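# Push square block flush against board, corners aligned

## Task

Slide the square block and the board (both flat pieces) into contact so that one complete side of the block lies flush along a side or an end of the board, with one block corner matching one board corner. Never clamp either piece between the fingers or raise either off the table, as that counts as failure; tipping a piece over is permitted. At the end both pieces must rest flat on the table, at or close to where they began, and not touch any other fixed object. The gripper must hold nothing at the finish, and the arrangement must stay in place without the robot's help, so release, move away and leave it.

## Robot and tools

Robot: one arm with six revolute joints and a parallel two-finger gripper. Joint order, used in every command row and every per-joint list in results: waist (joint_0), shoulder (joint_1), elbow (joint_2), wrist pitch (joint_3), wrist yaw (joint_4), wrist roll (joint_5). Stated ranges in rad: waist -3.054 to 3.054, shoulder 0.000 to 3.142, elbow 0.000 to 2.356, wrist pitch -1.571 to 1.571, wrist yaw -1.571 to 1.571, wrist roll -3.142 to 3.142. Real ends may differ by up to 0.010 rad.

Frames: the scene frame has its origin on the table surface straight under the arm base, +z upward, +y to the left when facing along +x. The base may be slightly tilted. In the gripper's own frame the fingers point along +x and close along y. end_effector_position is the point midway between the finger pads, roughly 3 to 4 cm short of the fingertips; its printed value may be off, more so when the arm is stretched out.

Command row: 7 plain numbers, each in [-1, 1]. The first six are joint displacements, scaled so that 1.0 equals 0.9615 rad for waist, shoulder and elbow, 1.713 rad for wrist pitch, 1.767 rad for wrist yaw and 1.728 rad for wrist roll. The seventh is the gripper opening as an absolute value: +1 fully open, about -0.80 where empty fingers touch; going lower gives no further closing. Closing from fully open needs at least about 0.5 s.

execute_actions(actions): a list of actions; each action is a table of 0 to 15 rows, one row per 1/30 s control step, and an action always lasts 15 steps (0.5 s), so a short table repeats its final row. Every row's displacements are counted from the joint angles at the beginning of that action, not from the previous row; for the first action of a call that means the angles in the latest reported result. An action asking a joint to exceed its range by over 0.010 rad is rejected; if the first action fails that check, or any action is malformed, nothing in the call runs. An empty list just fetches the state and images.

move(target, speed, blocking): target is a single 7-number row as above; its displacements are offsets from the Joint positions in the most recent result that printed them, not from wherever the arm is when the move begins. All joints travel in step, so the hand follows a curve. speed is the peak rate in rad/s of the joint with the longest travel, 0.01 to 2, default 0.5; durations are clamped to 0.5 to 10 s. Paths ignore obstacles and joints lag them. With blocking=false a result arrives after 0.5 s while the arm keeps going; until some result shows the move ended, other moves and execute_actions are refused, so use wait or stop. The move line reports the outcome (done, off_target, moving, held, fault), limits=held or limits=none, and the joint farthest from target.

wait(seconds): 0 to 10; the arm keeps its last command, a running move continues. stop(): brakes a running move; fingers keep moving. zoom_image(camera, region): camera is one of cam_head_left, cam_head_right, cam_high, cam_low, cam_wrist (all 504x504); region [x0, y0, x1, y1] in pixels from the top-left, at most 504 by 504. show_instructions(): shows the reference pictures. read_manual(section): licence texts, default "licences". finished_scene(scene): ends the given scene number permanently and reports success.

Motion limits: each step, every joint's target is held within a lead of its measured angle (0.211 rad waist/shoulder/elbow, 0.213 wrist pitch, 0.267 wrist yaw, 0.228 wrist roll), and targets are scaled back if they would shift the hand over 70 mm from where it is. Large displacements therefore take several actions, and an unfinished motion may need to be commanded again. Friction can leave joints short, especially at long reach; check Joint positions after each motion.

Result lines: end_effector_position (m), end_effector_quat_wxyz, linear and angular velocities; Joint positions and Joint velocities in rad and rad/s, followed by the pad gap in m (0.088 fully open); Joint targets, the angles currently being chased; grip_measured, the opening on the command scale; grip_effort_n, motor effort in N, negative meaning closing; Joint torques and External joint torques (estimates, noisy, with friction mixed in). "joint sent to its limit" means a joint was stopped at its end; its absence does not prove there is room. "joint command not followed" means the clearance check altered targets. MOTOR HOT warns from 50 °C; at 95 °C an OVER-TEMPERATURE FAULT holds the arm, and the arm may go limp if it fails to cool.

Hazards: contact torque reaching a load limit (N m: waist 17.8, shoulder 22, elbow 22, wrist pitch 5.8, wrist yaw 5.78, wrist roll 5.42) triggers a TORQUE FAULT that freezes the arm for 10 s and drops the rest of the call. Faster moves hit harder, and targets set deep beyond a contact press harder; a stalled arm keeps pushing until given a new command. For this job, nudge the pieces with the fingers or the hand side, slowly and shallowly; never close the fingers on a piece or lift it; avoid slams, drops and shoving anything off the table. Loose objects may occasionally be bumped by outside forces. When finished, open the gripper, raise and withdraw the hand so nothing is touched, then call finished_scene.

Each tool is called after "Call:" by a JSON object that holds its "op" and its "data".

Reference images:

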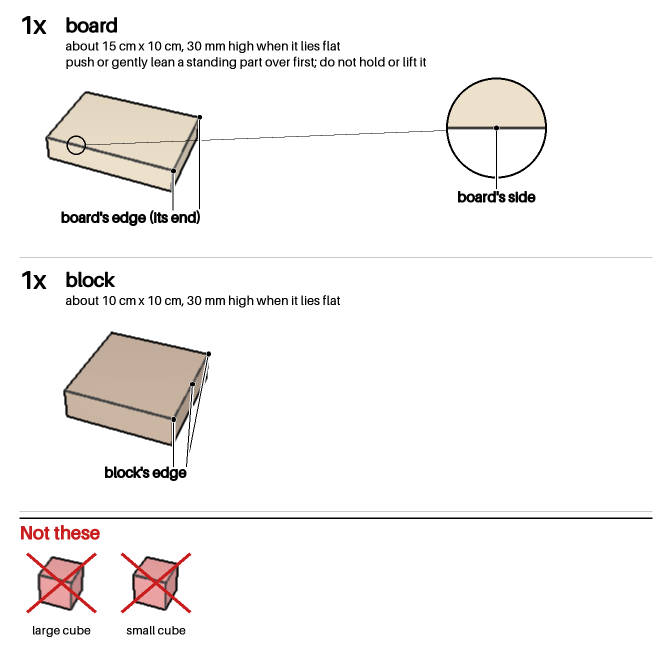

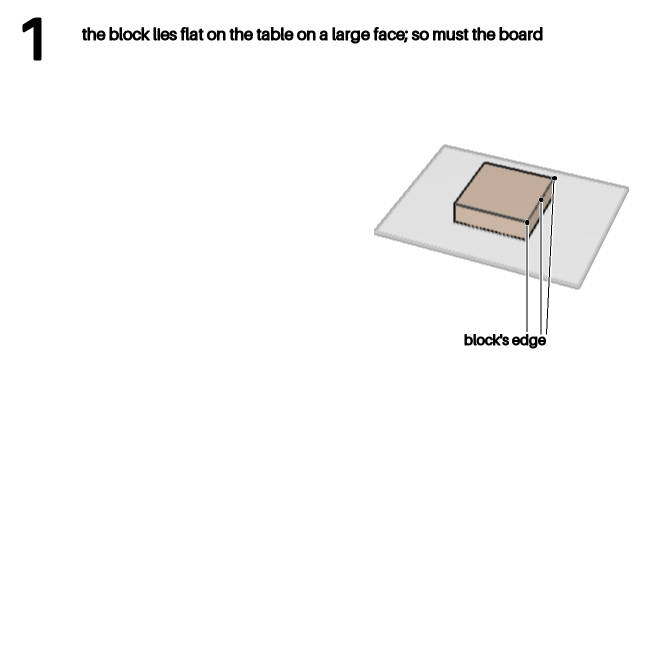

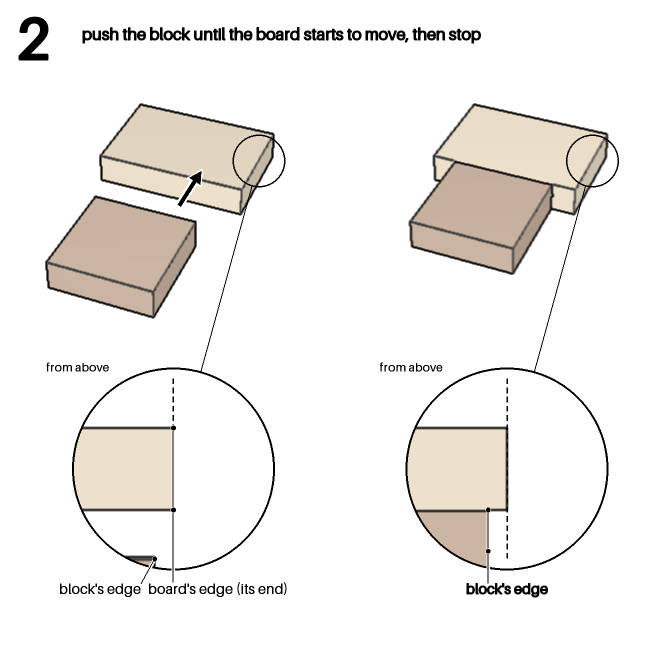

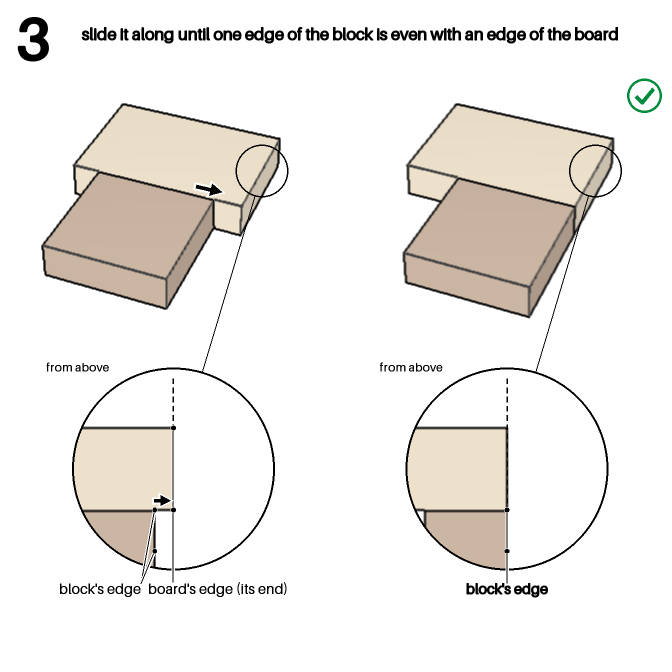

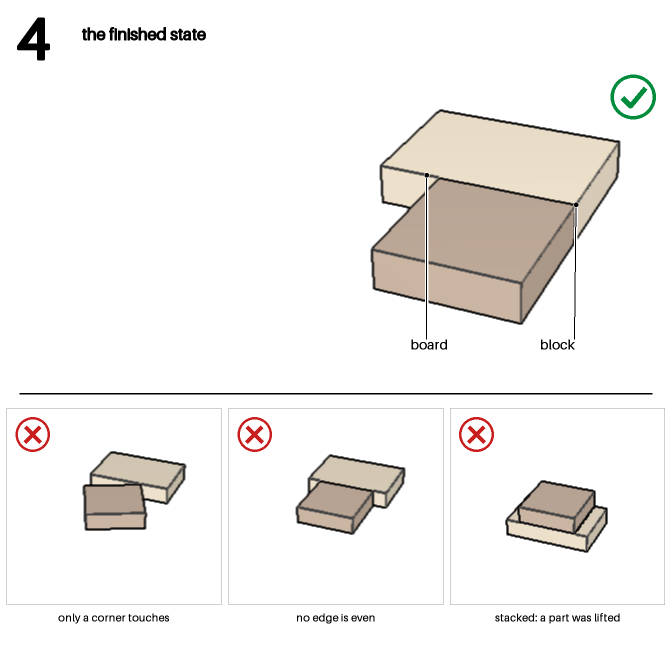

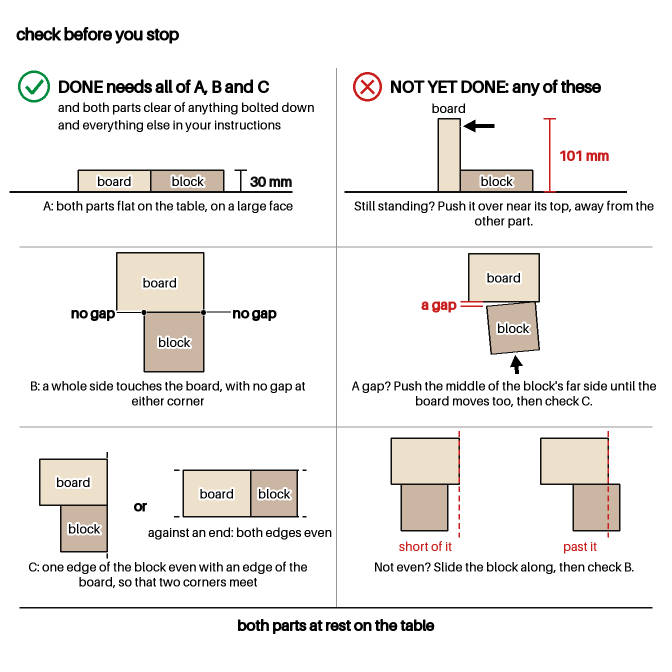

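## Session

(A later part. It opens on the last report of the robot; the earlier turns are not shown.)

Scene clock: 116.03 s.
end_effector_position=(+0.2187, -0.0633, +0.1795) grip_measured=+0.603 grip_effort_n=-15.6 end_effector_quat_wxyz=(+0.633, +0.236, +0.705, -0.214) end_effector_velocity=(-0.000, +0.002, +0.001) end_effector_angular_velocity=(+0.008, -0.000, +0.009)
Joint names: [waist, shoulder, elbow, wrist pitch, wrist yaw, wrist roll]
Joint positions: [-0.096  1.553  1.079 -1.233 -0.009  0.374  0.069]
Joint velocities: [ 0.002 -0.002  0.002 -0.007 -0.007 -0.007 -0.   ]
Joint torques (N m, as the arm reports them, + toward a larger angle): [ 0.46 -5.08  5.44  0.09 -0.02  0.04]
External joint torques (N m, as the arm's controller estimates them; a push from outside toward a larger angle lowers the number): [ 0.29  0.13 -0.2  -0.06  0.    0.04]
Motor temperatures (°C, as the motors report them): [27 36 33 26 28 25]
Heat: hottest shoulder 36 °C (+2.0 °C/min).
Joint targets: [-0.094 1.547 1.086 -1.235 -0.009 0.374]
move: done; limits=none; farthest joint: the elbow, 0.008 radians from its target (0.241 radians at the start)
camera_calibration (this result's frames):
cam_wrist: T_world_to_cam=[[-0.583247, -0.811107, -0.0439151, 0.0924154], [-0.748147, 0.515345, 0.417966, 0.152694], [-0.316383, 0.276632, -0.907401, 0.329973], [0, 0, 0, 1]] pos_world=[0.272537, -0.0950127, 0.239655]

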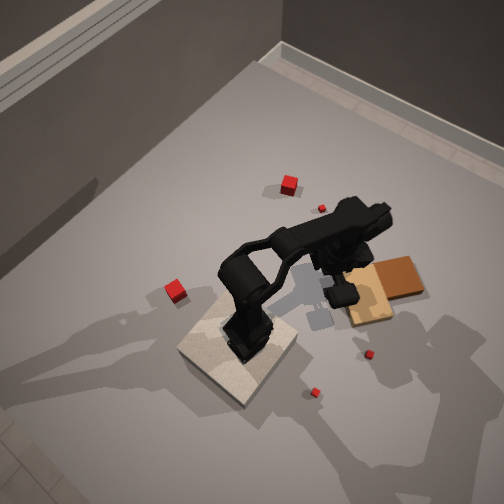

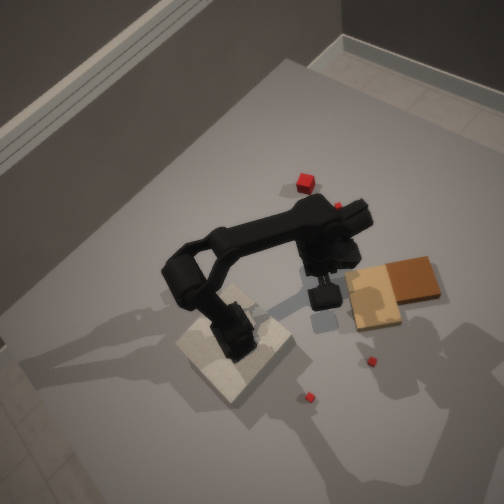

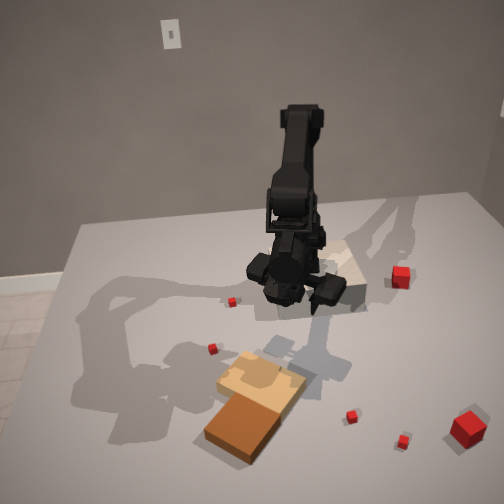

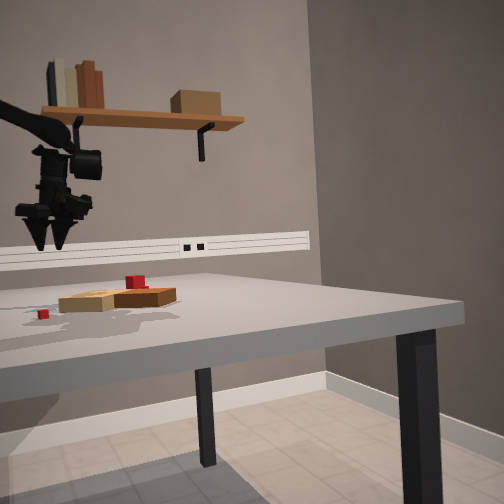

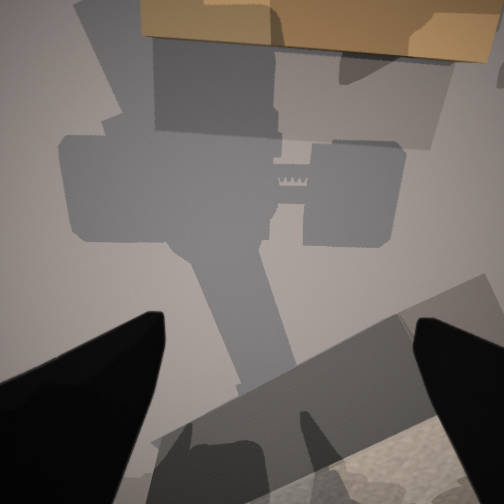

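Call:
{"op": "move", "data": {"target": [0.04,0.76,0.69,0.097,0.005,0.955,1], "speed": 1.2}}

Call:
{"op": "move", "data": {"target": [0,0.105,-0.095,0.09,0,0,1], "speed": 0.3}}

Scene clock: 127.90 s.
end_effector_position=(+0.4113, -0.1006, +0.1096) grip_measured=+1.000 grip_effort_n=14.7 end_effector_quat_wxyz=(+0.296, +0.648, +0.308, -0.631) end_effector_velocity=(-0.002, +0.003, +0.000) end_effector_angular_velocity=(+0.023, +0.002, +0.005)
Joint names: [waist, shoulder, elbow, wrist pitch, wrist yaw, wrist roll]
Joint positions: [-0.059  2.266  1.734 -1.068 -0.002  2.021  0.088]
Joint velocities: [-0.002 -0.002 -0.002 -0.007 -0.022 -0.007  0.   ]
Joint torques (N m, as the arm reports them, + toward a larger angle): [ 0.58 -7.28  5.46  0.48  0.13  0.14]
External joint torques (N m, as the arm's controller estimates them; a push from outside toward a larger angle lowers the number): [ 0.26  3.2  -0.22  0.22  0.1   0.14]
Motor temperatures (°C, as the motors report them): [27 35 34 26 27 25]
Heat: hottest shoulder 35 °C (+1.0 °C/min).
Joint targets: [-0.057 2.284 1.742 -1.066 0.000 2.024]
move: off_target; limits=none; farthest joint: the shoulder, 0.018 radians from its target (0.731 radians at the start)
camera_calibration (this result's frames):
cam_wrist: T_world_to_cam=[[-0.789178, 0.612945, -0.0386869, 0.398813], [0.564962, 0.749217, 0.345677, -0.163422], [0.240865, 0.250944, -0.937556, 0.109359], [0, 0, 0, 1]] pos_world=[0.380721, -0.149454, 0.17445]

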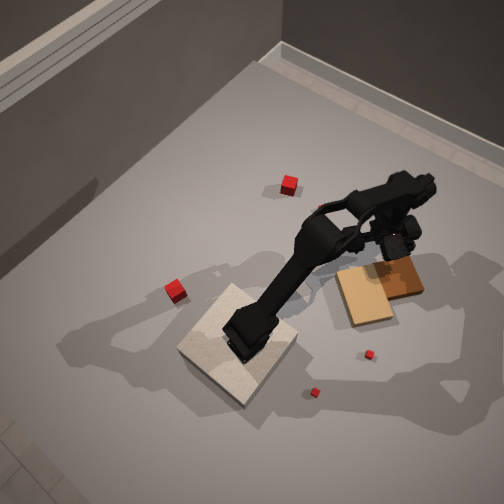

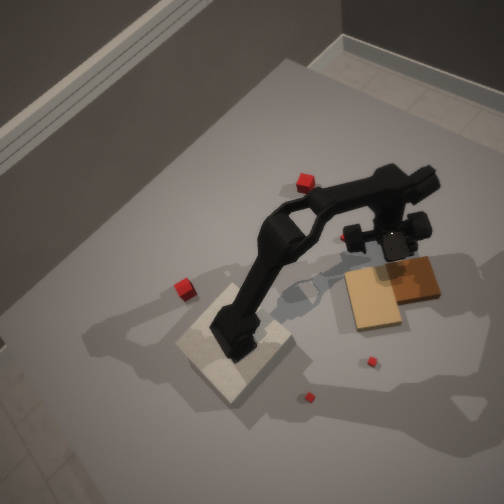

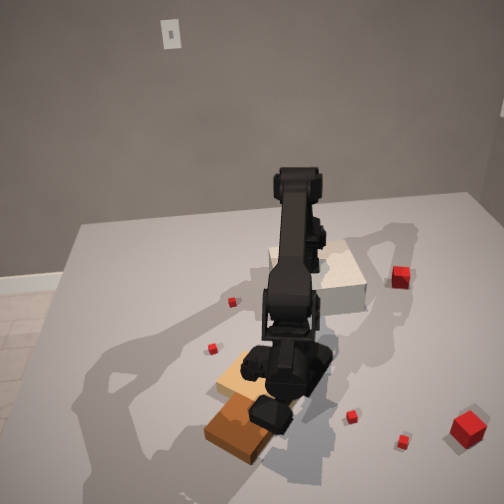

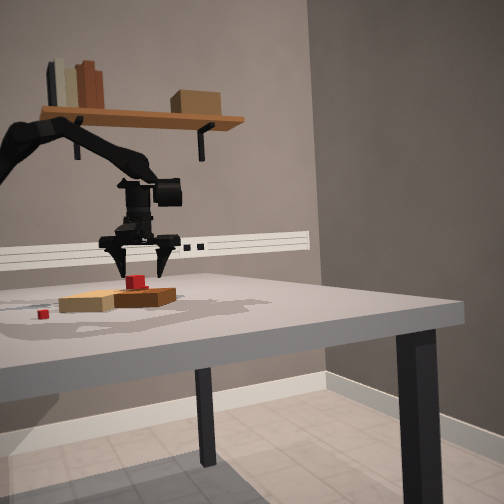

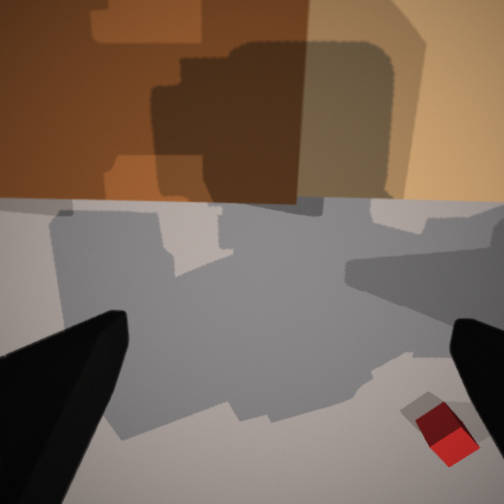

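Scene clock: 128.87 s.
end_effector_position=(+0.4135, -0.0998, +0.0579) grip_measured=+1.000 grip_effort_n=14.2 end_effector_quat_wxyz=(+0.295, +0.646, +0.309, -0.633) end_effector_velocity=(-0.003, -0.001, -0.002) end_effector_angular_velocity=(-0.004, +0.013, +0.005)
Joint names: [waist, shoulder, elbow, wrist pitch, wrist yaw, wrist roll]
Joint positions: [-0.059  2.347  1.655 -0.914 -0.001  2.021  0.088]
Joint velocities: [-0.002  0.002 -0.002 -0.007  0.007 -0.007  0.   ]
Joint torques (N m, as the arm reports them, + toward a larger angle): [ 0.31 -7.13  3.1   0.37  0.    0.04]
External joint torques (N m, as the arm's controller estimates them; a push from outside toward a larger angle lowers the number): [ 0.11  3.49 -2.28  0.09 -0.05  0.04]
Motor temperatures (°C, as the motors report them): [27 35 34 26 27 25]
Heat: hottest shoulder 35 °C (+1.0 °C/min).
Joint targets: [-0.060 2.367 1.643 -0.914 -0.002 2.021]
move: off_target; limits=none; farthest joint: the shoulder, 0.020 radians from its target (0.101 radians at the start)
camera_calibration (this result's frames):
cam_wrist: T_world_to_cam=[[-0.789458, 0.612855, -0.0341311, 0.397932], [0.566707, 0.749116, 0.343029, -0.147947], [0.235795, 0.251465, -0.938705, 0.0624089], [0, 0, 0, 1]] pos_world=[0.383278, -0.148739, 0.122915]

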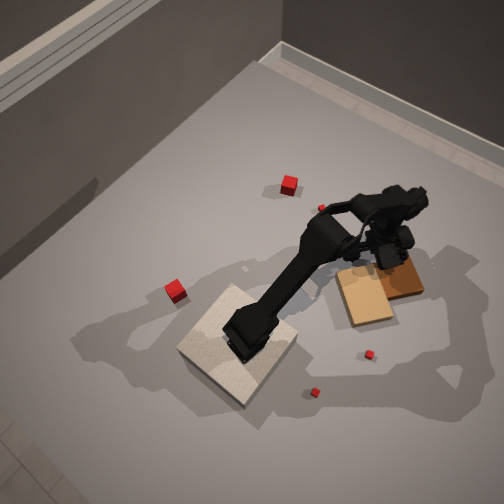

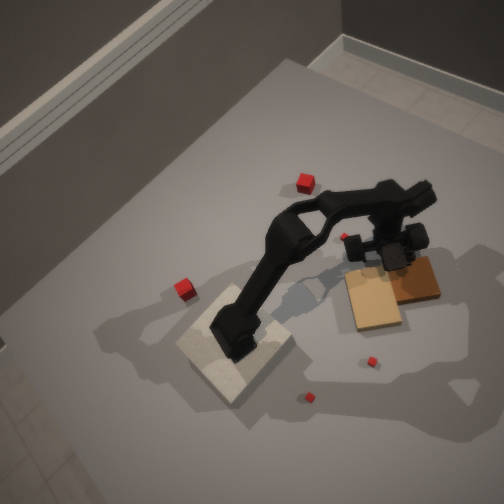

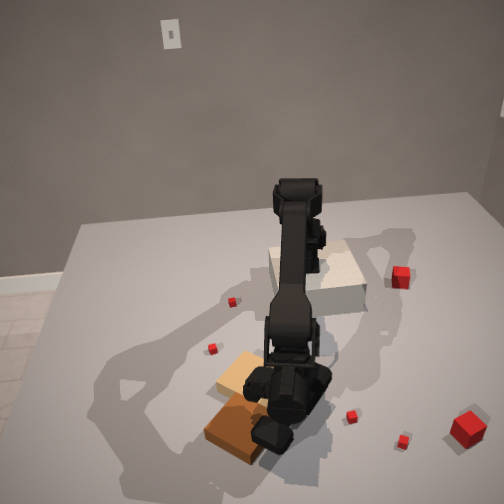

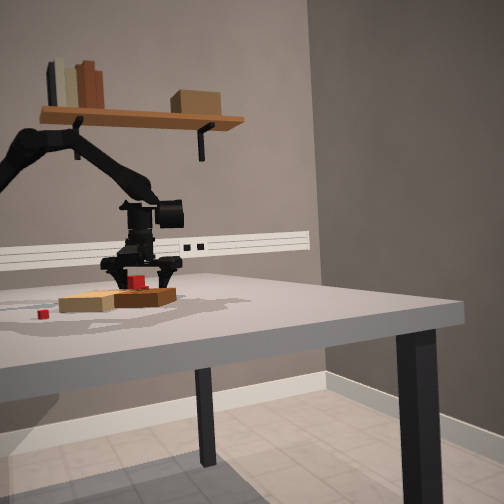

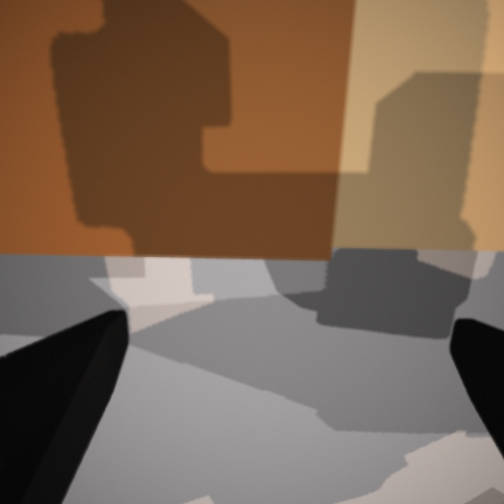

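Call:
{"op": "move", "data": {"target": [-0.061,-0.024,-0.066,0.009,0,-0.035,1], "speed": 0.05}}

Scene clock: 138.03 s.
end_effector_position=(+0.4010, -0.1166, +0.0566) grip_measured=+1.000 grip_effort_n=14.2 end_effector_quat_wxyz=(+0.295, +0.645, +0.315, -0.630) end_effector_velocity=(-0.006, -0.003, +0.000) end_effector_angular_velocity=(-0.001, +0.023, +0.015)
Joint names: [waist, shoulder, elbow, wrist pitch, wrist yaw, wrist roll]
Joint positions: [-0.108  2.323  1.61  -0.896 -0.007  1.961  0.088]
Joint velocities: [-0.007 -0.002 -0.002 -0.022  0.007 -0.022  0.   ]
Joint torques (N m, as the arm reports them, + toward a larger angle): [-0.65 -8.89  2.57  0.15  0.3   0.04]
External joint torques (N m, as the arm's controller estimates them; a push from outside toward a larger angle lowers the number): [-0.88  1.58 -2.75 -0.11  0.25  0.04]
Motor temperatures (°C, as the motors report them): [27 37 33 26 27 25]
Heat: hottest shoulder 37 °C (+3.0 °C/min).
Joint targets: [-0.118 2.323 1.592 -0.899 -0.001 1.960]
move: off_target; limits=none; farthest joint: the elbow, 0.019 radians from its target (0.064 radians at the start)
camera_calibration (this result's frames):
cam_wrist: T_world_to_cam=[[-0.796531, 0.603937, -0.0282613, 0.399763], [0.558438, 0.752827, 0.348422, -0.124351], [0.2317, 0.261747, -0.936912, 0.0710455], [0, 0, 0, 1]] pos_world=[0.371405, -0.166412, 0.121188]

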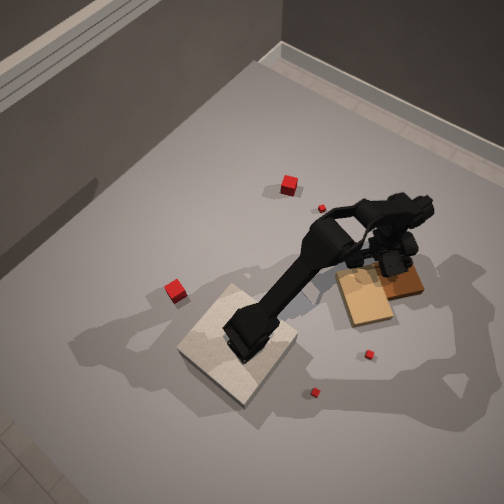

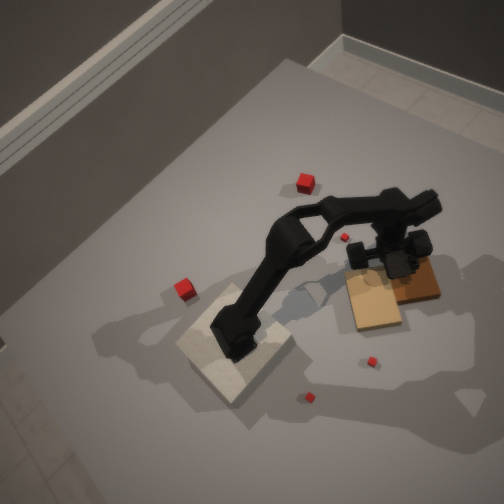

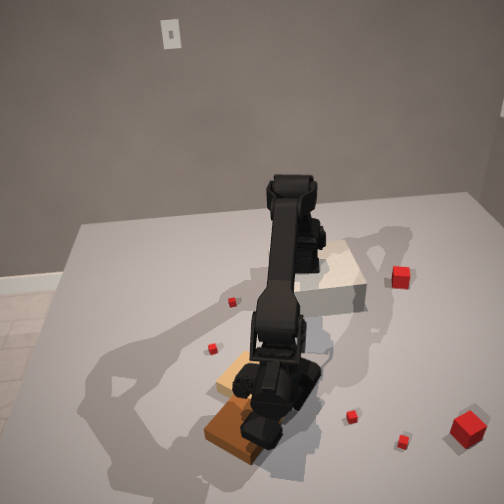

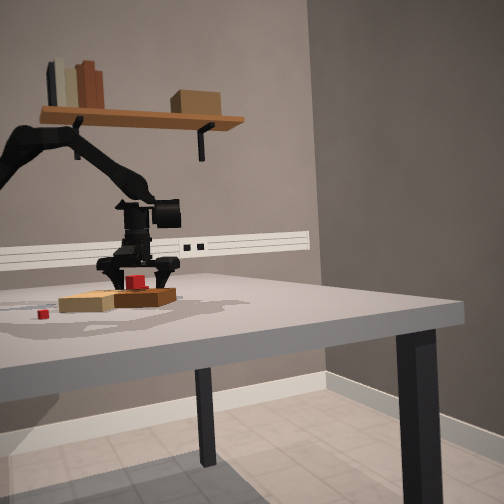

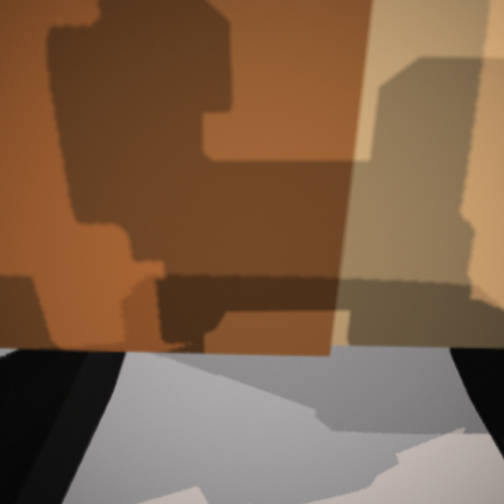

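Call:
{"op": "move", "data": {"target": [-0.016,-0.006,-0.027,-0.001,0.004,-0.008,1], "speed": 0.03}}

Scene clock: 141.23 s.
end_effector_position=(+0.4004, -0.1171, +0.0567) grip_measured=+1.000 grip_effort_n=14.2 end_effector_quat_wxyz=(+0.299, +0.645, +0.318, -0.628) end_effector_velocity=(-0.005, +0.002, +0.000) end_effector_angular_velocity=(+0.013, +0.019, +0.005)
Joint names: [waist, shoulder, elbow, wrist pitch, wrist yaw, wrist roll]
Joint positions: [-0.11   2.319  1.604 -0.891 -0.009  1.949  0.088]
Joint velocities: [-0.002 -0.002 -0.002 -0.022 -0.007 -0.007  0.   ]
Joint torques (N m, as the arm reports them, + toward a larger angle): [-0.95 -9.13  2.39 -0.11  0.42 -0.01]
External joint torques (N m, as the arm's controller estimates them; a push from outside toward a larger angle lowers the number): [-1.27  1.3  -2.9  -0.36  0.39 -0.01]
Motor temperatures (°C, as the motors report them): [27 37 33 26 27 25]
Heat: hottest shoulder 37 °C (+3.0 °C/min).
Joint targets: [-0.123 2.317 1.584 -0.898 0.000 1.947]
move: off_target; limits=none; farthest joint: the elbow, 0.020 radians from its target (0.026 radians at the start)
camera_calibration (this result's frames):
cam_wrist: T_world_to_cam=[[-0.802102, 0.596413, -0.0303998, 0.40108], [0.550083, 0.757693, 0.351155, -0.119908], [0.232467, 0.26494, -0.935824, 0.0714378], [0, 0, 0, 1]] pos_world=[0.371059, -0.167282, 0.121152]

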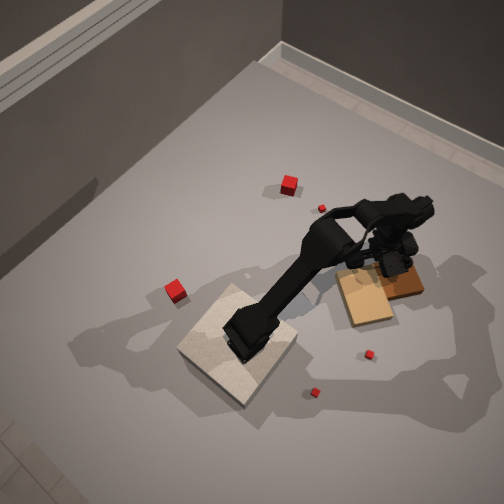

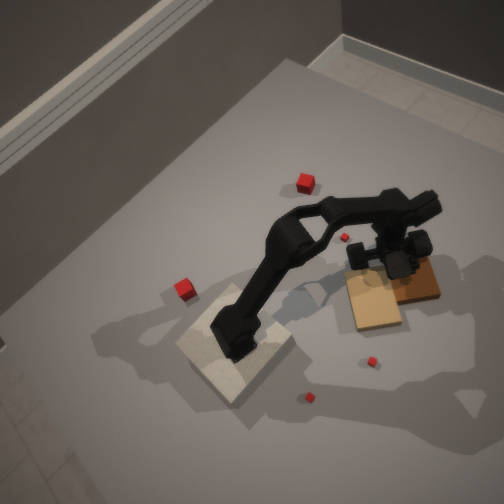

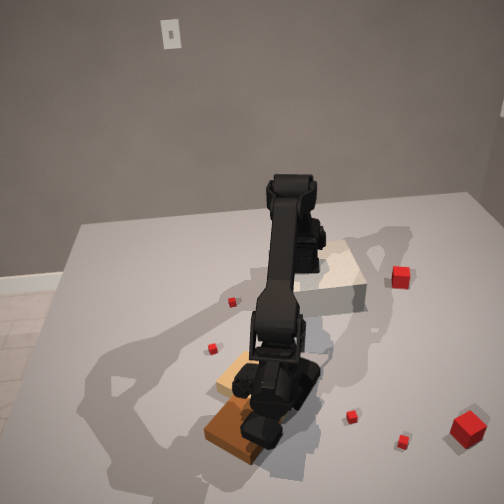

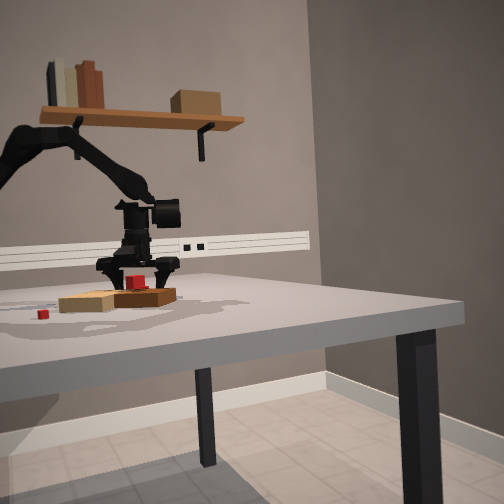

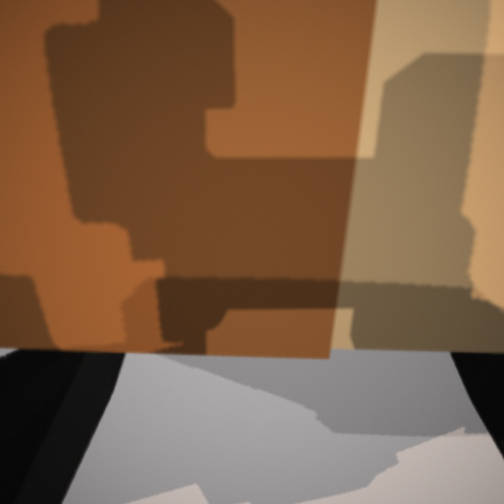

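Call:
{"op": "move", "data": {"target": [-0.014,-0.002,-0.021,-0.004,0.005,-0.013,1], "speed": 0.03}}

Scene clock: 144.63 s.
end_effector_position=(+0.4000, -0.1177, +0.0567) grip_measured=+1.000 grip_effort_n=14.2 end_effector_quat_wxyz=(+0.303, +0.642, +0.324, -0.625) end_effector_velocity=(-0.003, -0.001, +0.000) end_effector_angular_velocity=(-0.005, +0.008, +0.020)
Joint names: [waist, shoulder, elbow, wrist pitch, wrist yaw, wrist roll]
Joint positions: [-0.112  2.318  1.603 -0.891 -0.01   1.931  0.088]
Joint velocities: [-0.002 -0.002 -0.002 -0.007  0.007 -0.022  0.   ]
Joint torques (N m, as the arm reports them, + toward a larger angle): [-0.81 -9.03  2.47 -0.16  0.44 -0.09]
External joint torques (N m, as the arm's controller estimates them; a push from outside toward a larger angle lowers the number): [-1.13  1.34 -2.82 -0.41  0.41 -0.09]
Motor temperatures (°C, as the motors report them): [27 38 33 26 27 25]
Heat: hottest shoulder 38 °C (+4.0 °C/min).
Joint targets: [-0.124 2.317 1.584 -0.898 -0.000 1.927]
move: off_target; limits=none; farthest joint: the elbow, 0.019 radians from its target (0.020 radians at the start)
camera_calibration (this result's frames):
cam_wrist: T_world_to_cam=[[-0.81154, 0.583509, -0.0303385, 0.403308], [0.537711, 0.766146, 0.351977, -0.113335], [0.228625, 0.26933, -0.935517, 0.0737569], [0, 0, 0, 1]] pos_world=[0.37138, -0.168368, 0.121128]

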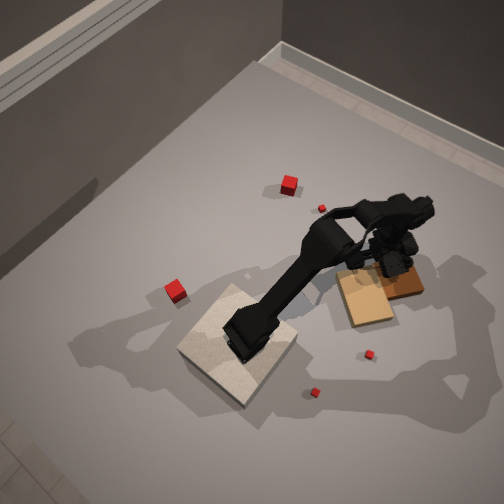

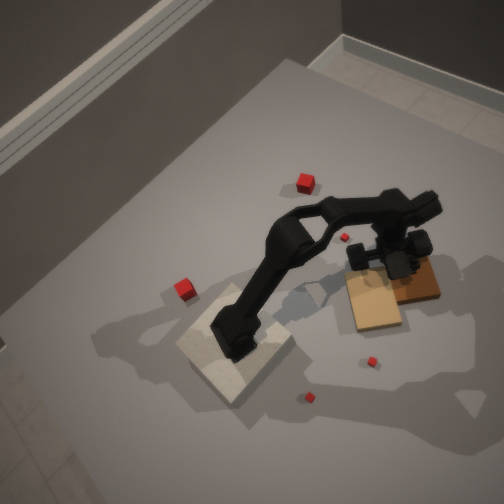

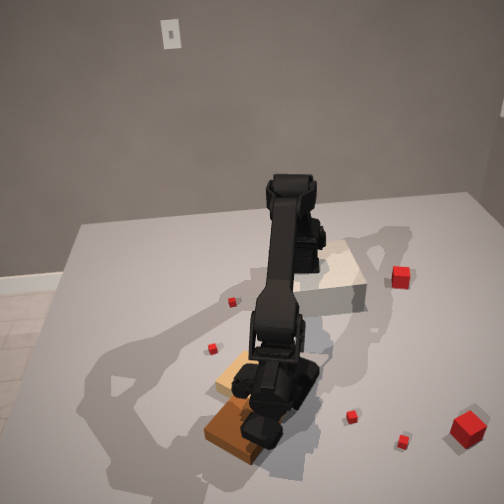

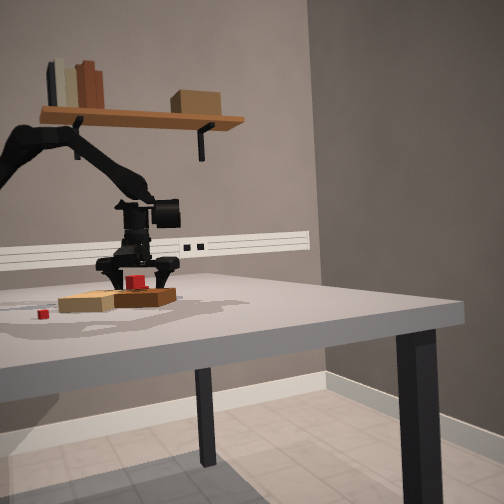

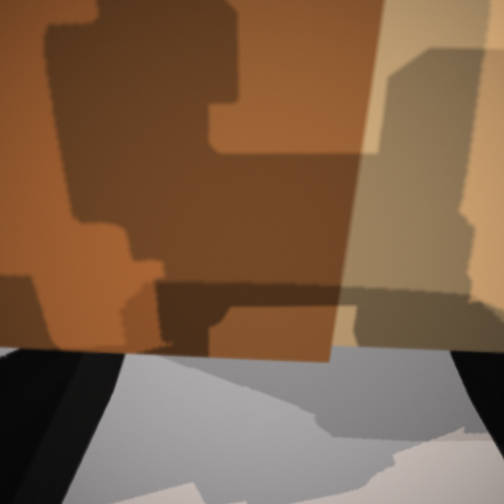

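Call:
{"op": "move", "data": {"target": [0.016,0.004,0.012,0,0.005,0.006,1], "speed": 0.06}}

Call:
{"op": "move", "data": {"target": [0,0,0,0,0,0,0.65]}}

Call:
{"op": "move", "data": {"target": [-0.032,-0.008,-0.033,-0.002,0.002,-0.003,0.65], "speed": 0.03}}

Scene clock: 153.60 s.
end_effector_position=(+0.4025, -0.1141, +0.0579) grip_measured=+1.000 grip_effort_n=14.2 end_effector_quat_wxyz=(+0.309, +0.640, +0.322, -0.625) end_effector_velocity=(-0.000, -0.002, +0.003) end_effector_angular_velocity=(+0.007, -0.004, -0.000)
Joint names: [waist, shoulder, elbow, wrist pitch, wrist yaw, wrist roll]
Joint positions: [-0.099  2.318  1.607 -0.891 -0.     1.939  0.088]
Joint velocities: [-0.007 -0.007  0.002 -0.007 -0.007 -0.007  0.   ]
Joint torques (N m, as the arm reports them, + toward a larger angle): [ 0.62 -8.58  5.06  0.36  0.04  0.13]
External joint torques (N m, as the arm's controller estimates them; a push from outside toward a larger angle lowers the number): [ 0.43  2.05 -0.41  0.06 -0.01  0.13]
Motor temperatures (°C, as the motors report them): [27 40 33 26 27 25]
Heat: hottest shoulder 40 °C (+7.1 °C/min).
Joint targets: [-0.096 2.322 1.614 -0.891 -0.000 1.942]
move: done; limits=none; farthest joint: the elbow, 0.007 radians from its target (0.012 radians at the start)
camera_calibration (this result's frames):
cam_wrist: T_world_to_cam=[[-0.814936, 0.578306, -0.0379497, 0.40457], [0.532494, 0.773007, 0.344834, -0.114573], [0.228755, 0.26081, -0.937896, 0.0723987], [0, 0, 0, 1]] pos_world=[0.374147, -0.164282, 0.122764]

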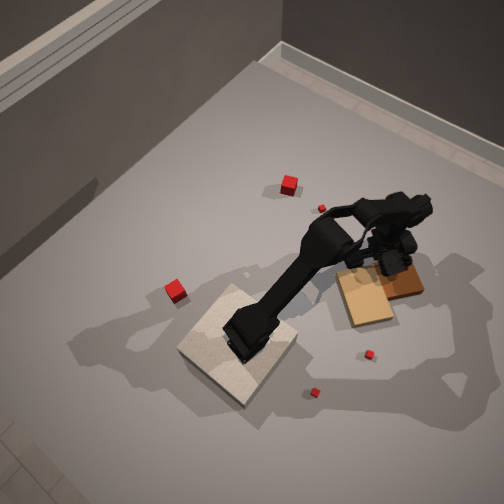

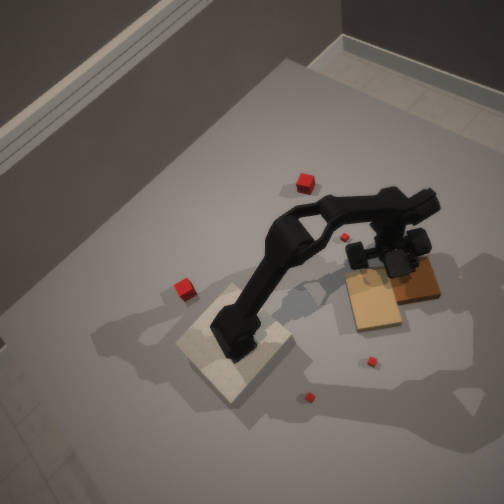

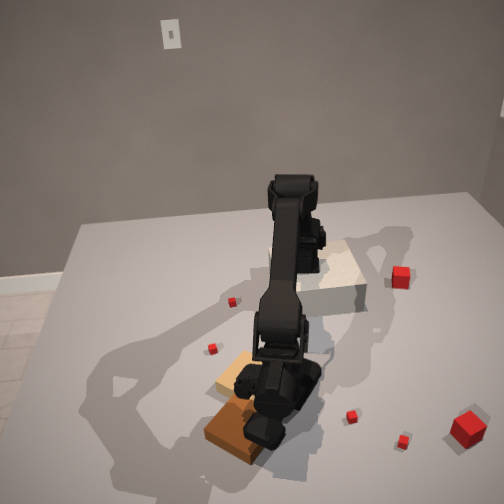

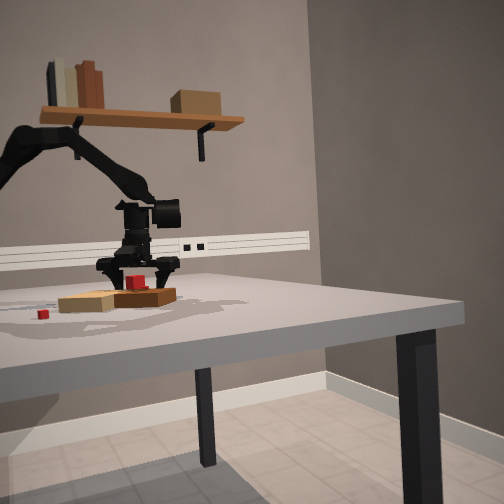

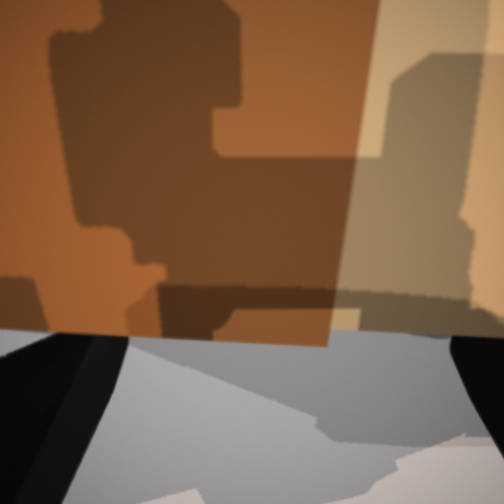

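Scene clock: 154.10 s.
end_effector_position=(+0.4025, -0.1141, +0.0579) grip_measured=+0.654 grip_effort_n=-16.0 end_effector_quat_wxyz=(+0.309, +0.640, +0.322, -0.625) end_effector_velocity=(-0.003, -0.001, +0.000) end_effector_angular_velocity=(-0.005, +0.009, +0.005)
Joint names: [waist, shoulder, elbow, wrist pitch, wrist yaw, wrist roll]
Joint positions: [-0.099  2.318  1.607 -0.891 -0.     1.939  0.071]
Joint velocities: [-0.002 -0.002 -0.002 -0.007  0.007 -0.007 -0.001]
Joint torques (N m, as the arm reports them, + toward a larger angle): [ 0.38 -8.92  4.37  0.35  0.04  0.04]
External joint torques (N m, as the arm's controller estimates them; a push from outside toward a larger angle lowers the number): [ 0.09  1.54 -0.98  0.08  0.    0.04]
Motor temperatures (°C, as the motors report them): [27 41 33 26 27 25]
Heat: hottest shoulder 41 °C (+8.0 °C/min).
Joint targets: [-0.099 2.318 1.607 -0.891 -0.000 1.939]
move: done; limits=none; farthest joint: the waist, 0.000 radians from its target (0.000 radians at the start)
camera_calibration (this result's frames):
cam_wrist: T_world_to_cam=[[-0.814936, 0.578306, -0.0379497, 0.40457], [0.532494, 0.773007, 0.344834, -0.114573], [0.228755, 0.26081, -0.937896, 0.0723987], [0, 0, 0, 1]] pos_world=[0.374147, -0.164282, 0.122764]

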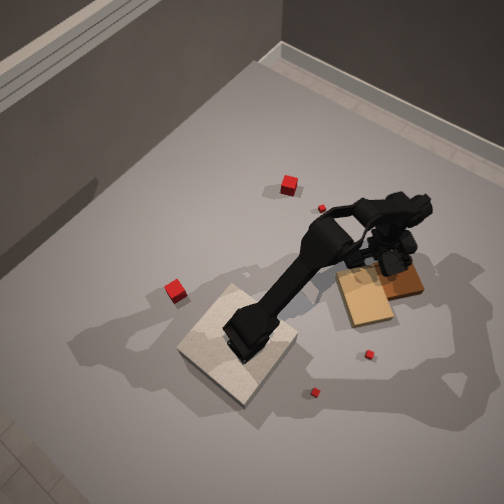

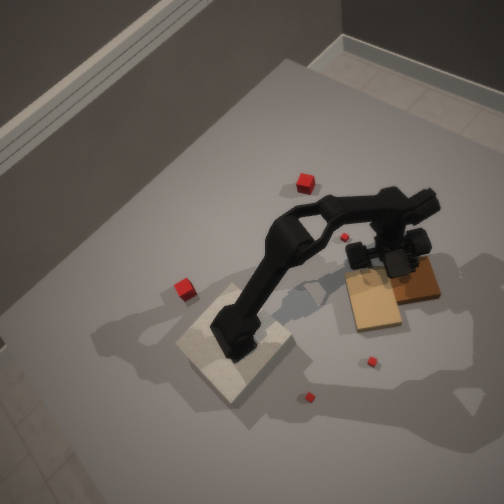

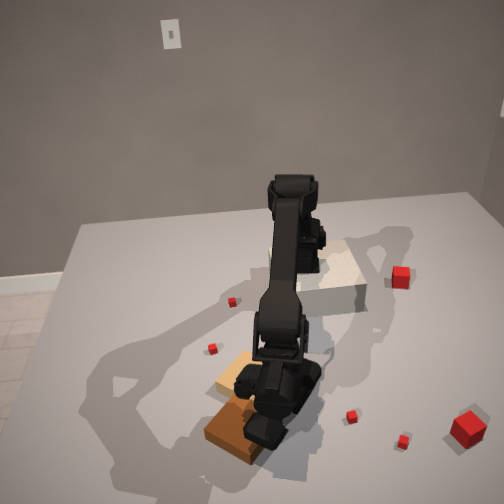

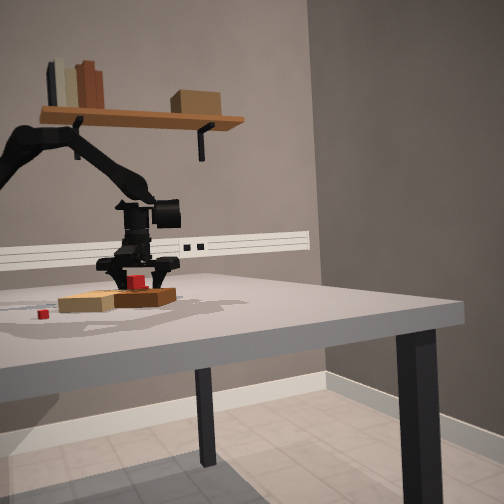

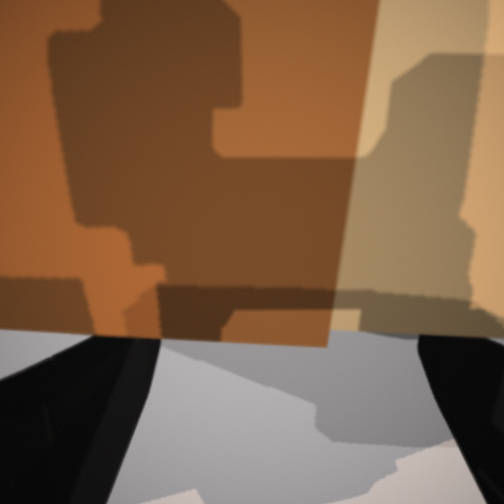

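Scene clock: 155.40 s.
end_effector_position=(+0.3978, -0.1193, +0.0565) grip_measured=+0.653 grip_effort_n=-16.0 end_effector_quat_wxyz=(+0.302, +0.643, +0.321, -0.627) end_effector_velocity=(-0.001, +0.003, +0.000) end_effector_angular_velocity=(+0.009, +0.005, +0.010)
Joint names: [waist, shoulder, elbow, wrist pitch, wrist yaw, wrist roll]
Joint positions: [-0.116  2.314  1.594 -0.888 -0.006  1.935  0.071]
Joint velocities: [ 0.002 -0.002 -0.002 -0.007 -0.007 -0.007 -0.   ]
Joint torques (N m, as the arm reports them, + toward a larger angle): [-1.03 -9.16  2.47 -0.1   0.43 -0.01]
External joint torques (N m, as the arm's controller estimates them; a push from outside toward a larger angle lowers the number): [-1.49  1.23 -2.83 -0.37  0.41 -0.01]
Motor temperatures (°C, as the motors report them): [27 41 33 26 27 25]
Heat: hottest shoulder 41 °C (+7.1 °C/min).
Joint targets: [-0.130 2.311 1.576 -0.894 0.003 1.934]
move: off_target; limits=none; farthest joint: the elbow, 0.019 radians from its target (0.032 radians at the start)
camera_calibration (this result's frames):
cam_wrist: T_world_to_cam=[[-0.807161, 0.589563, -0.0301099, 0.40142], [0.544311, 0.763011, 0.348626, -0.113728], [0.228511, 0.265008, -0.936778, 0.074048], [0, 0, 0, 1]] pos_world=[0.368994, -0.16951, 0.121102]

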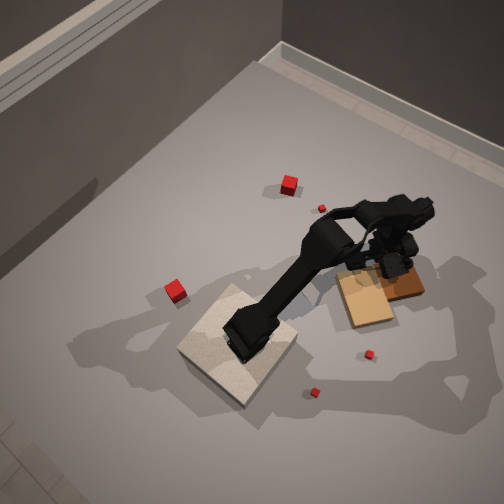

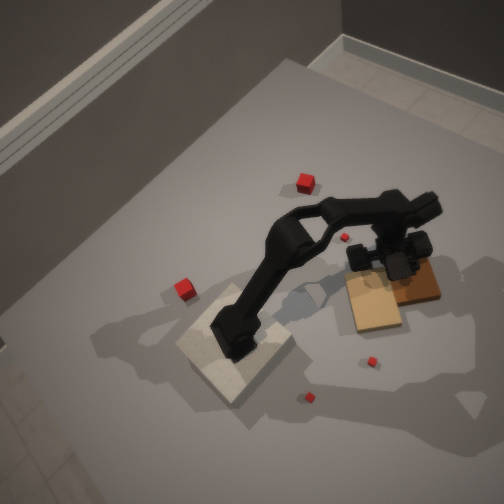

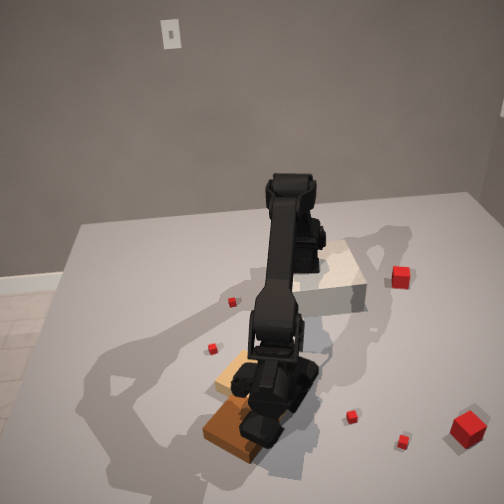

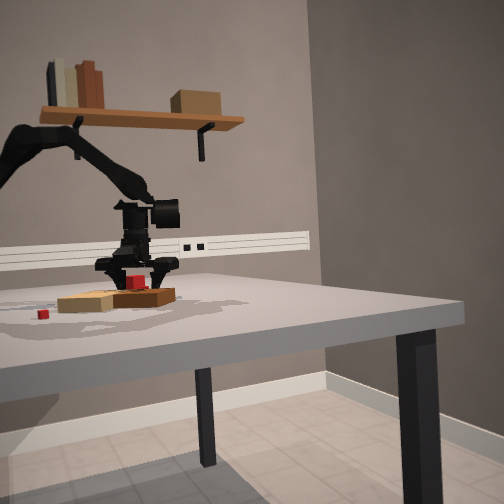

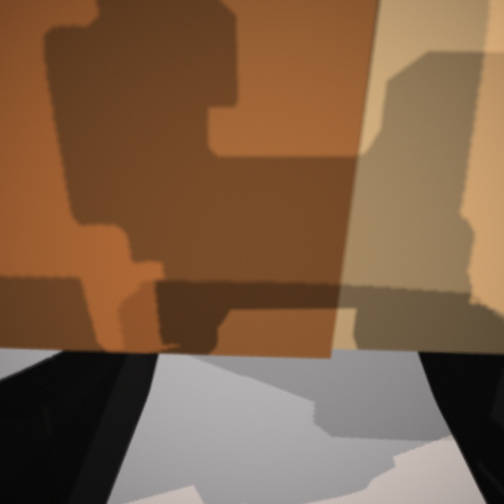

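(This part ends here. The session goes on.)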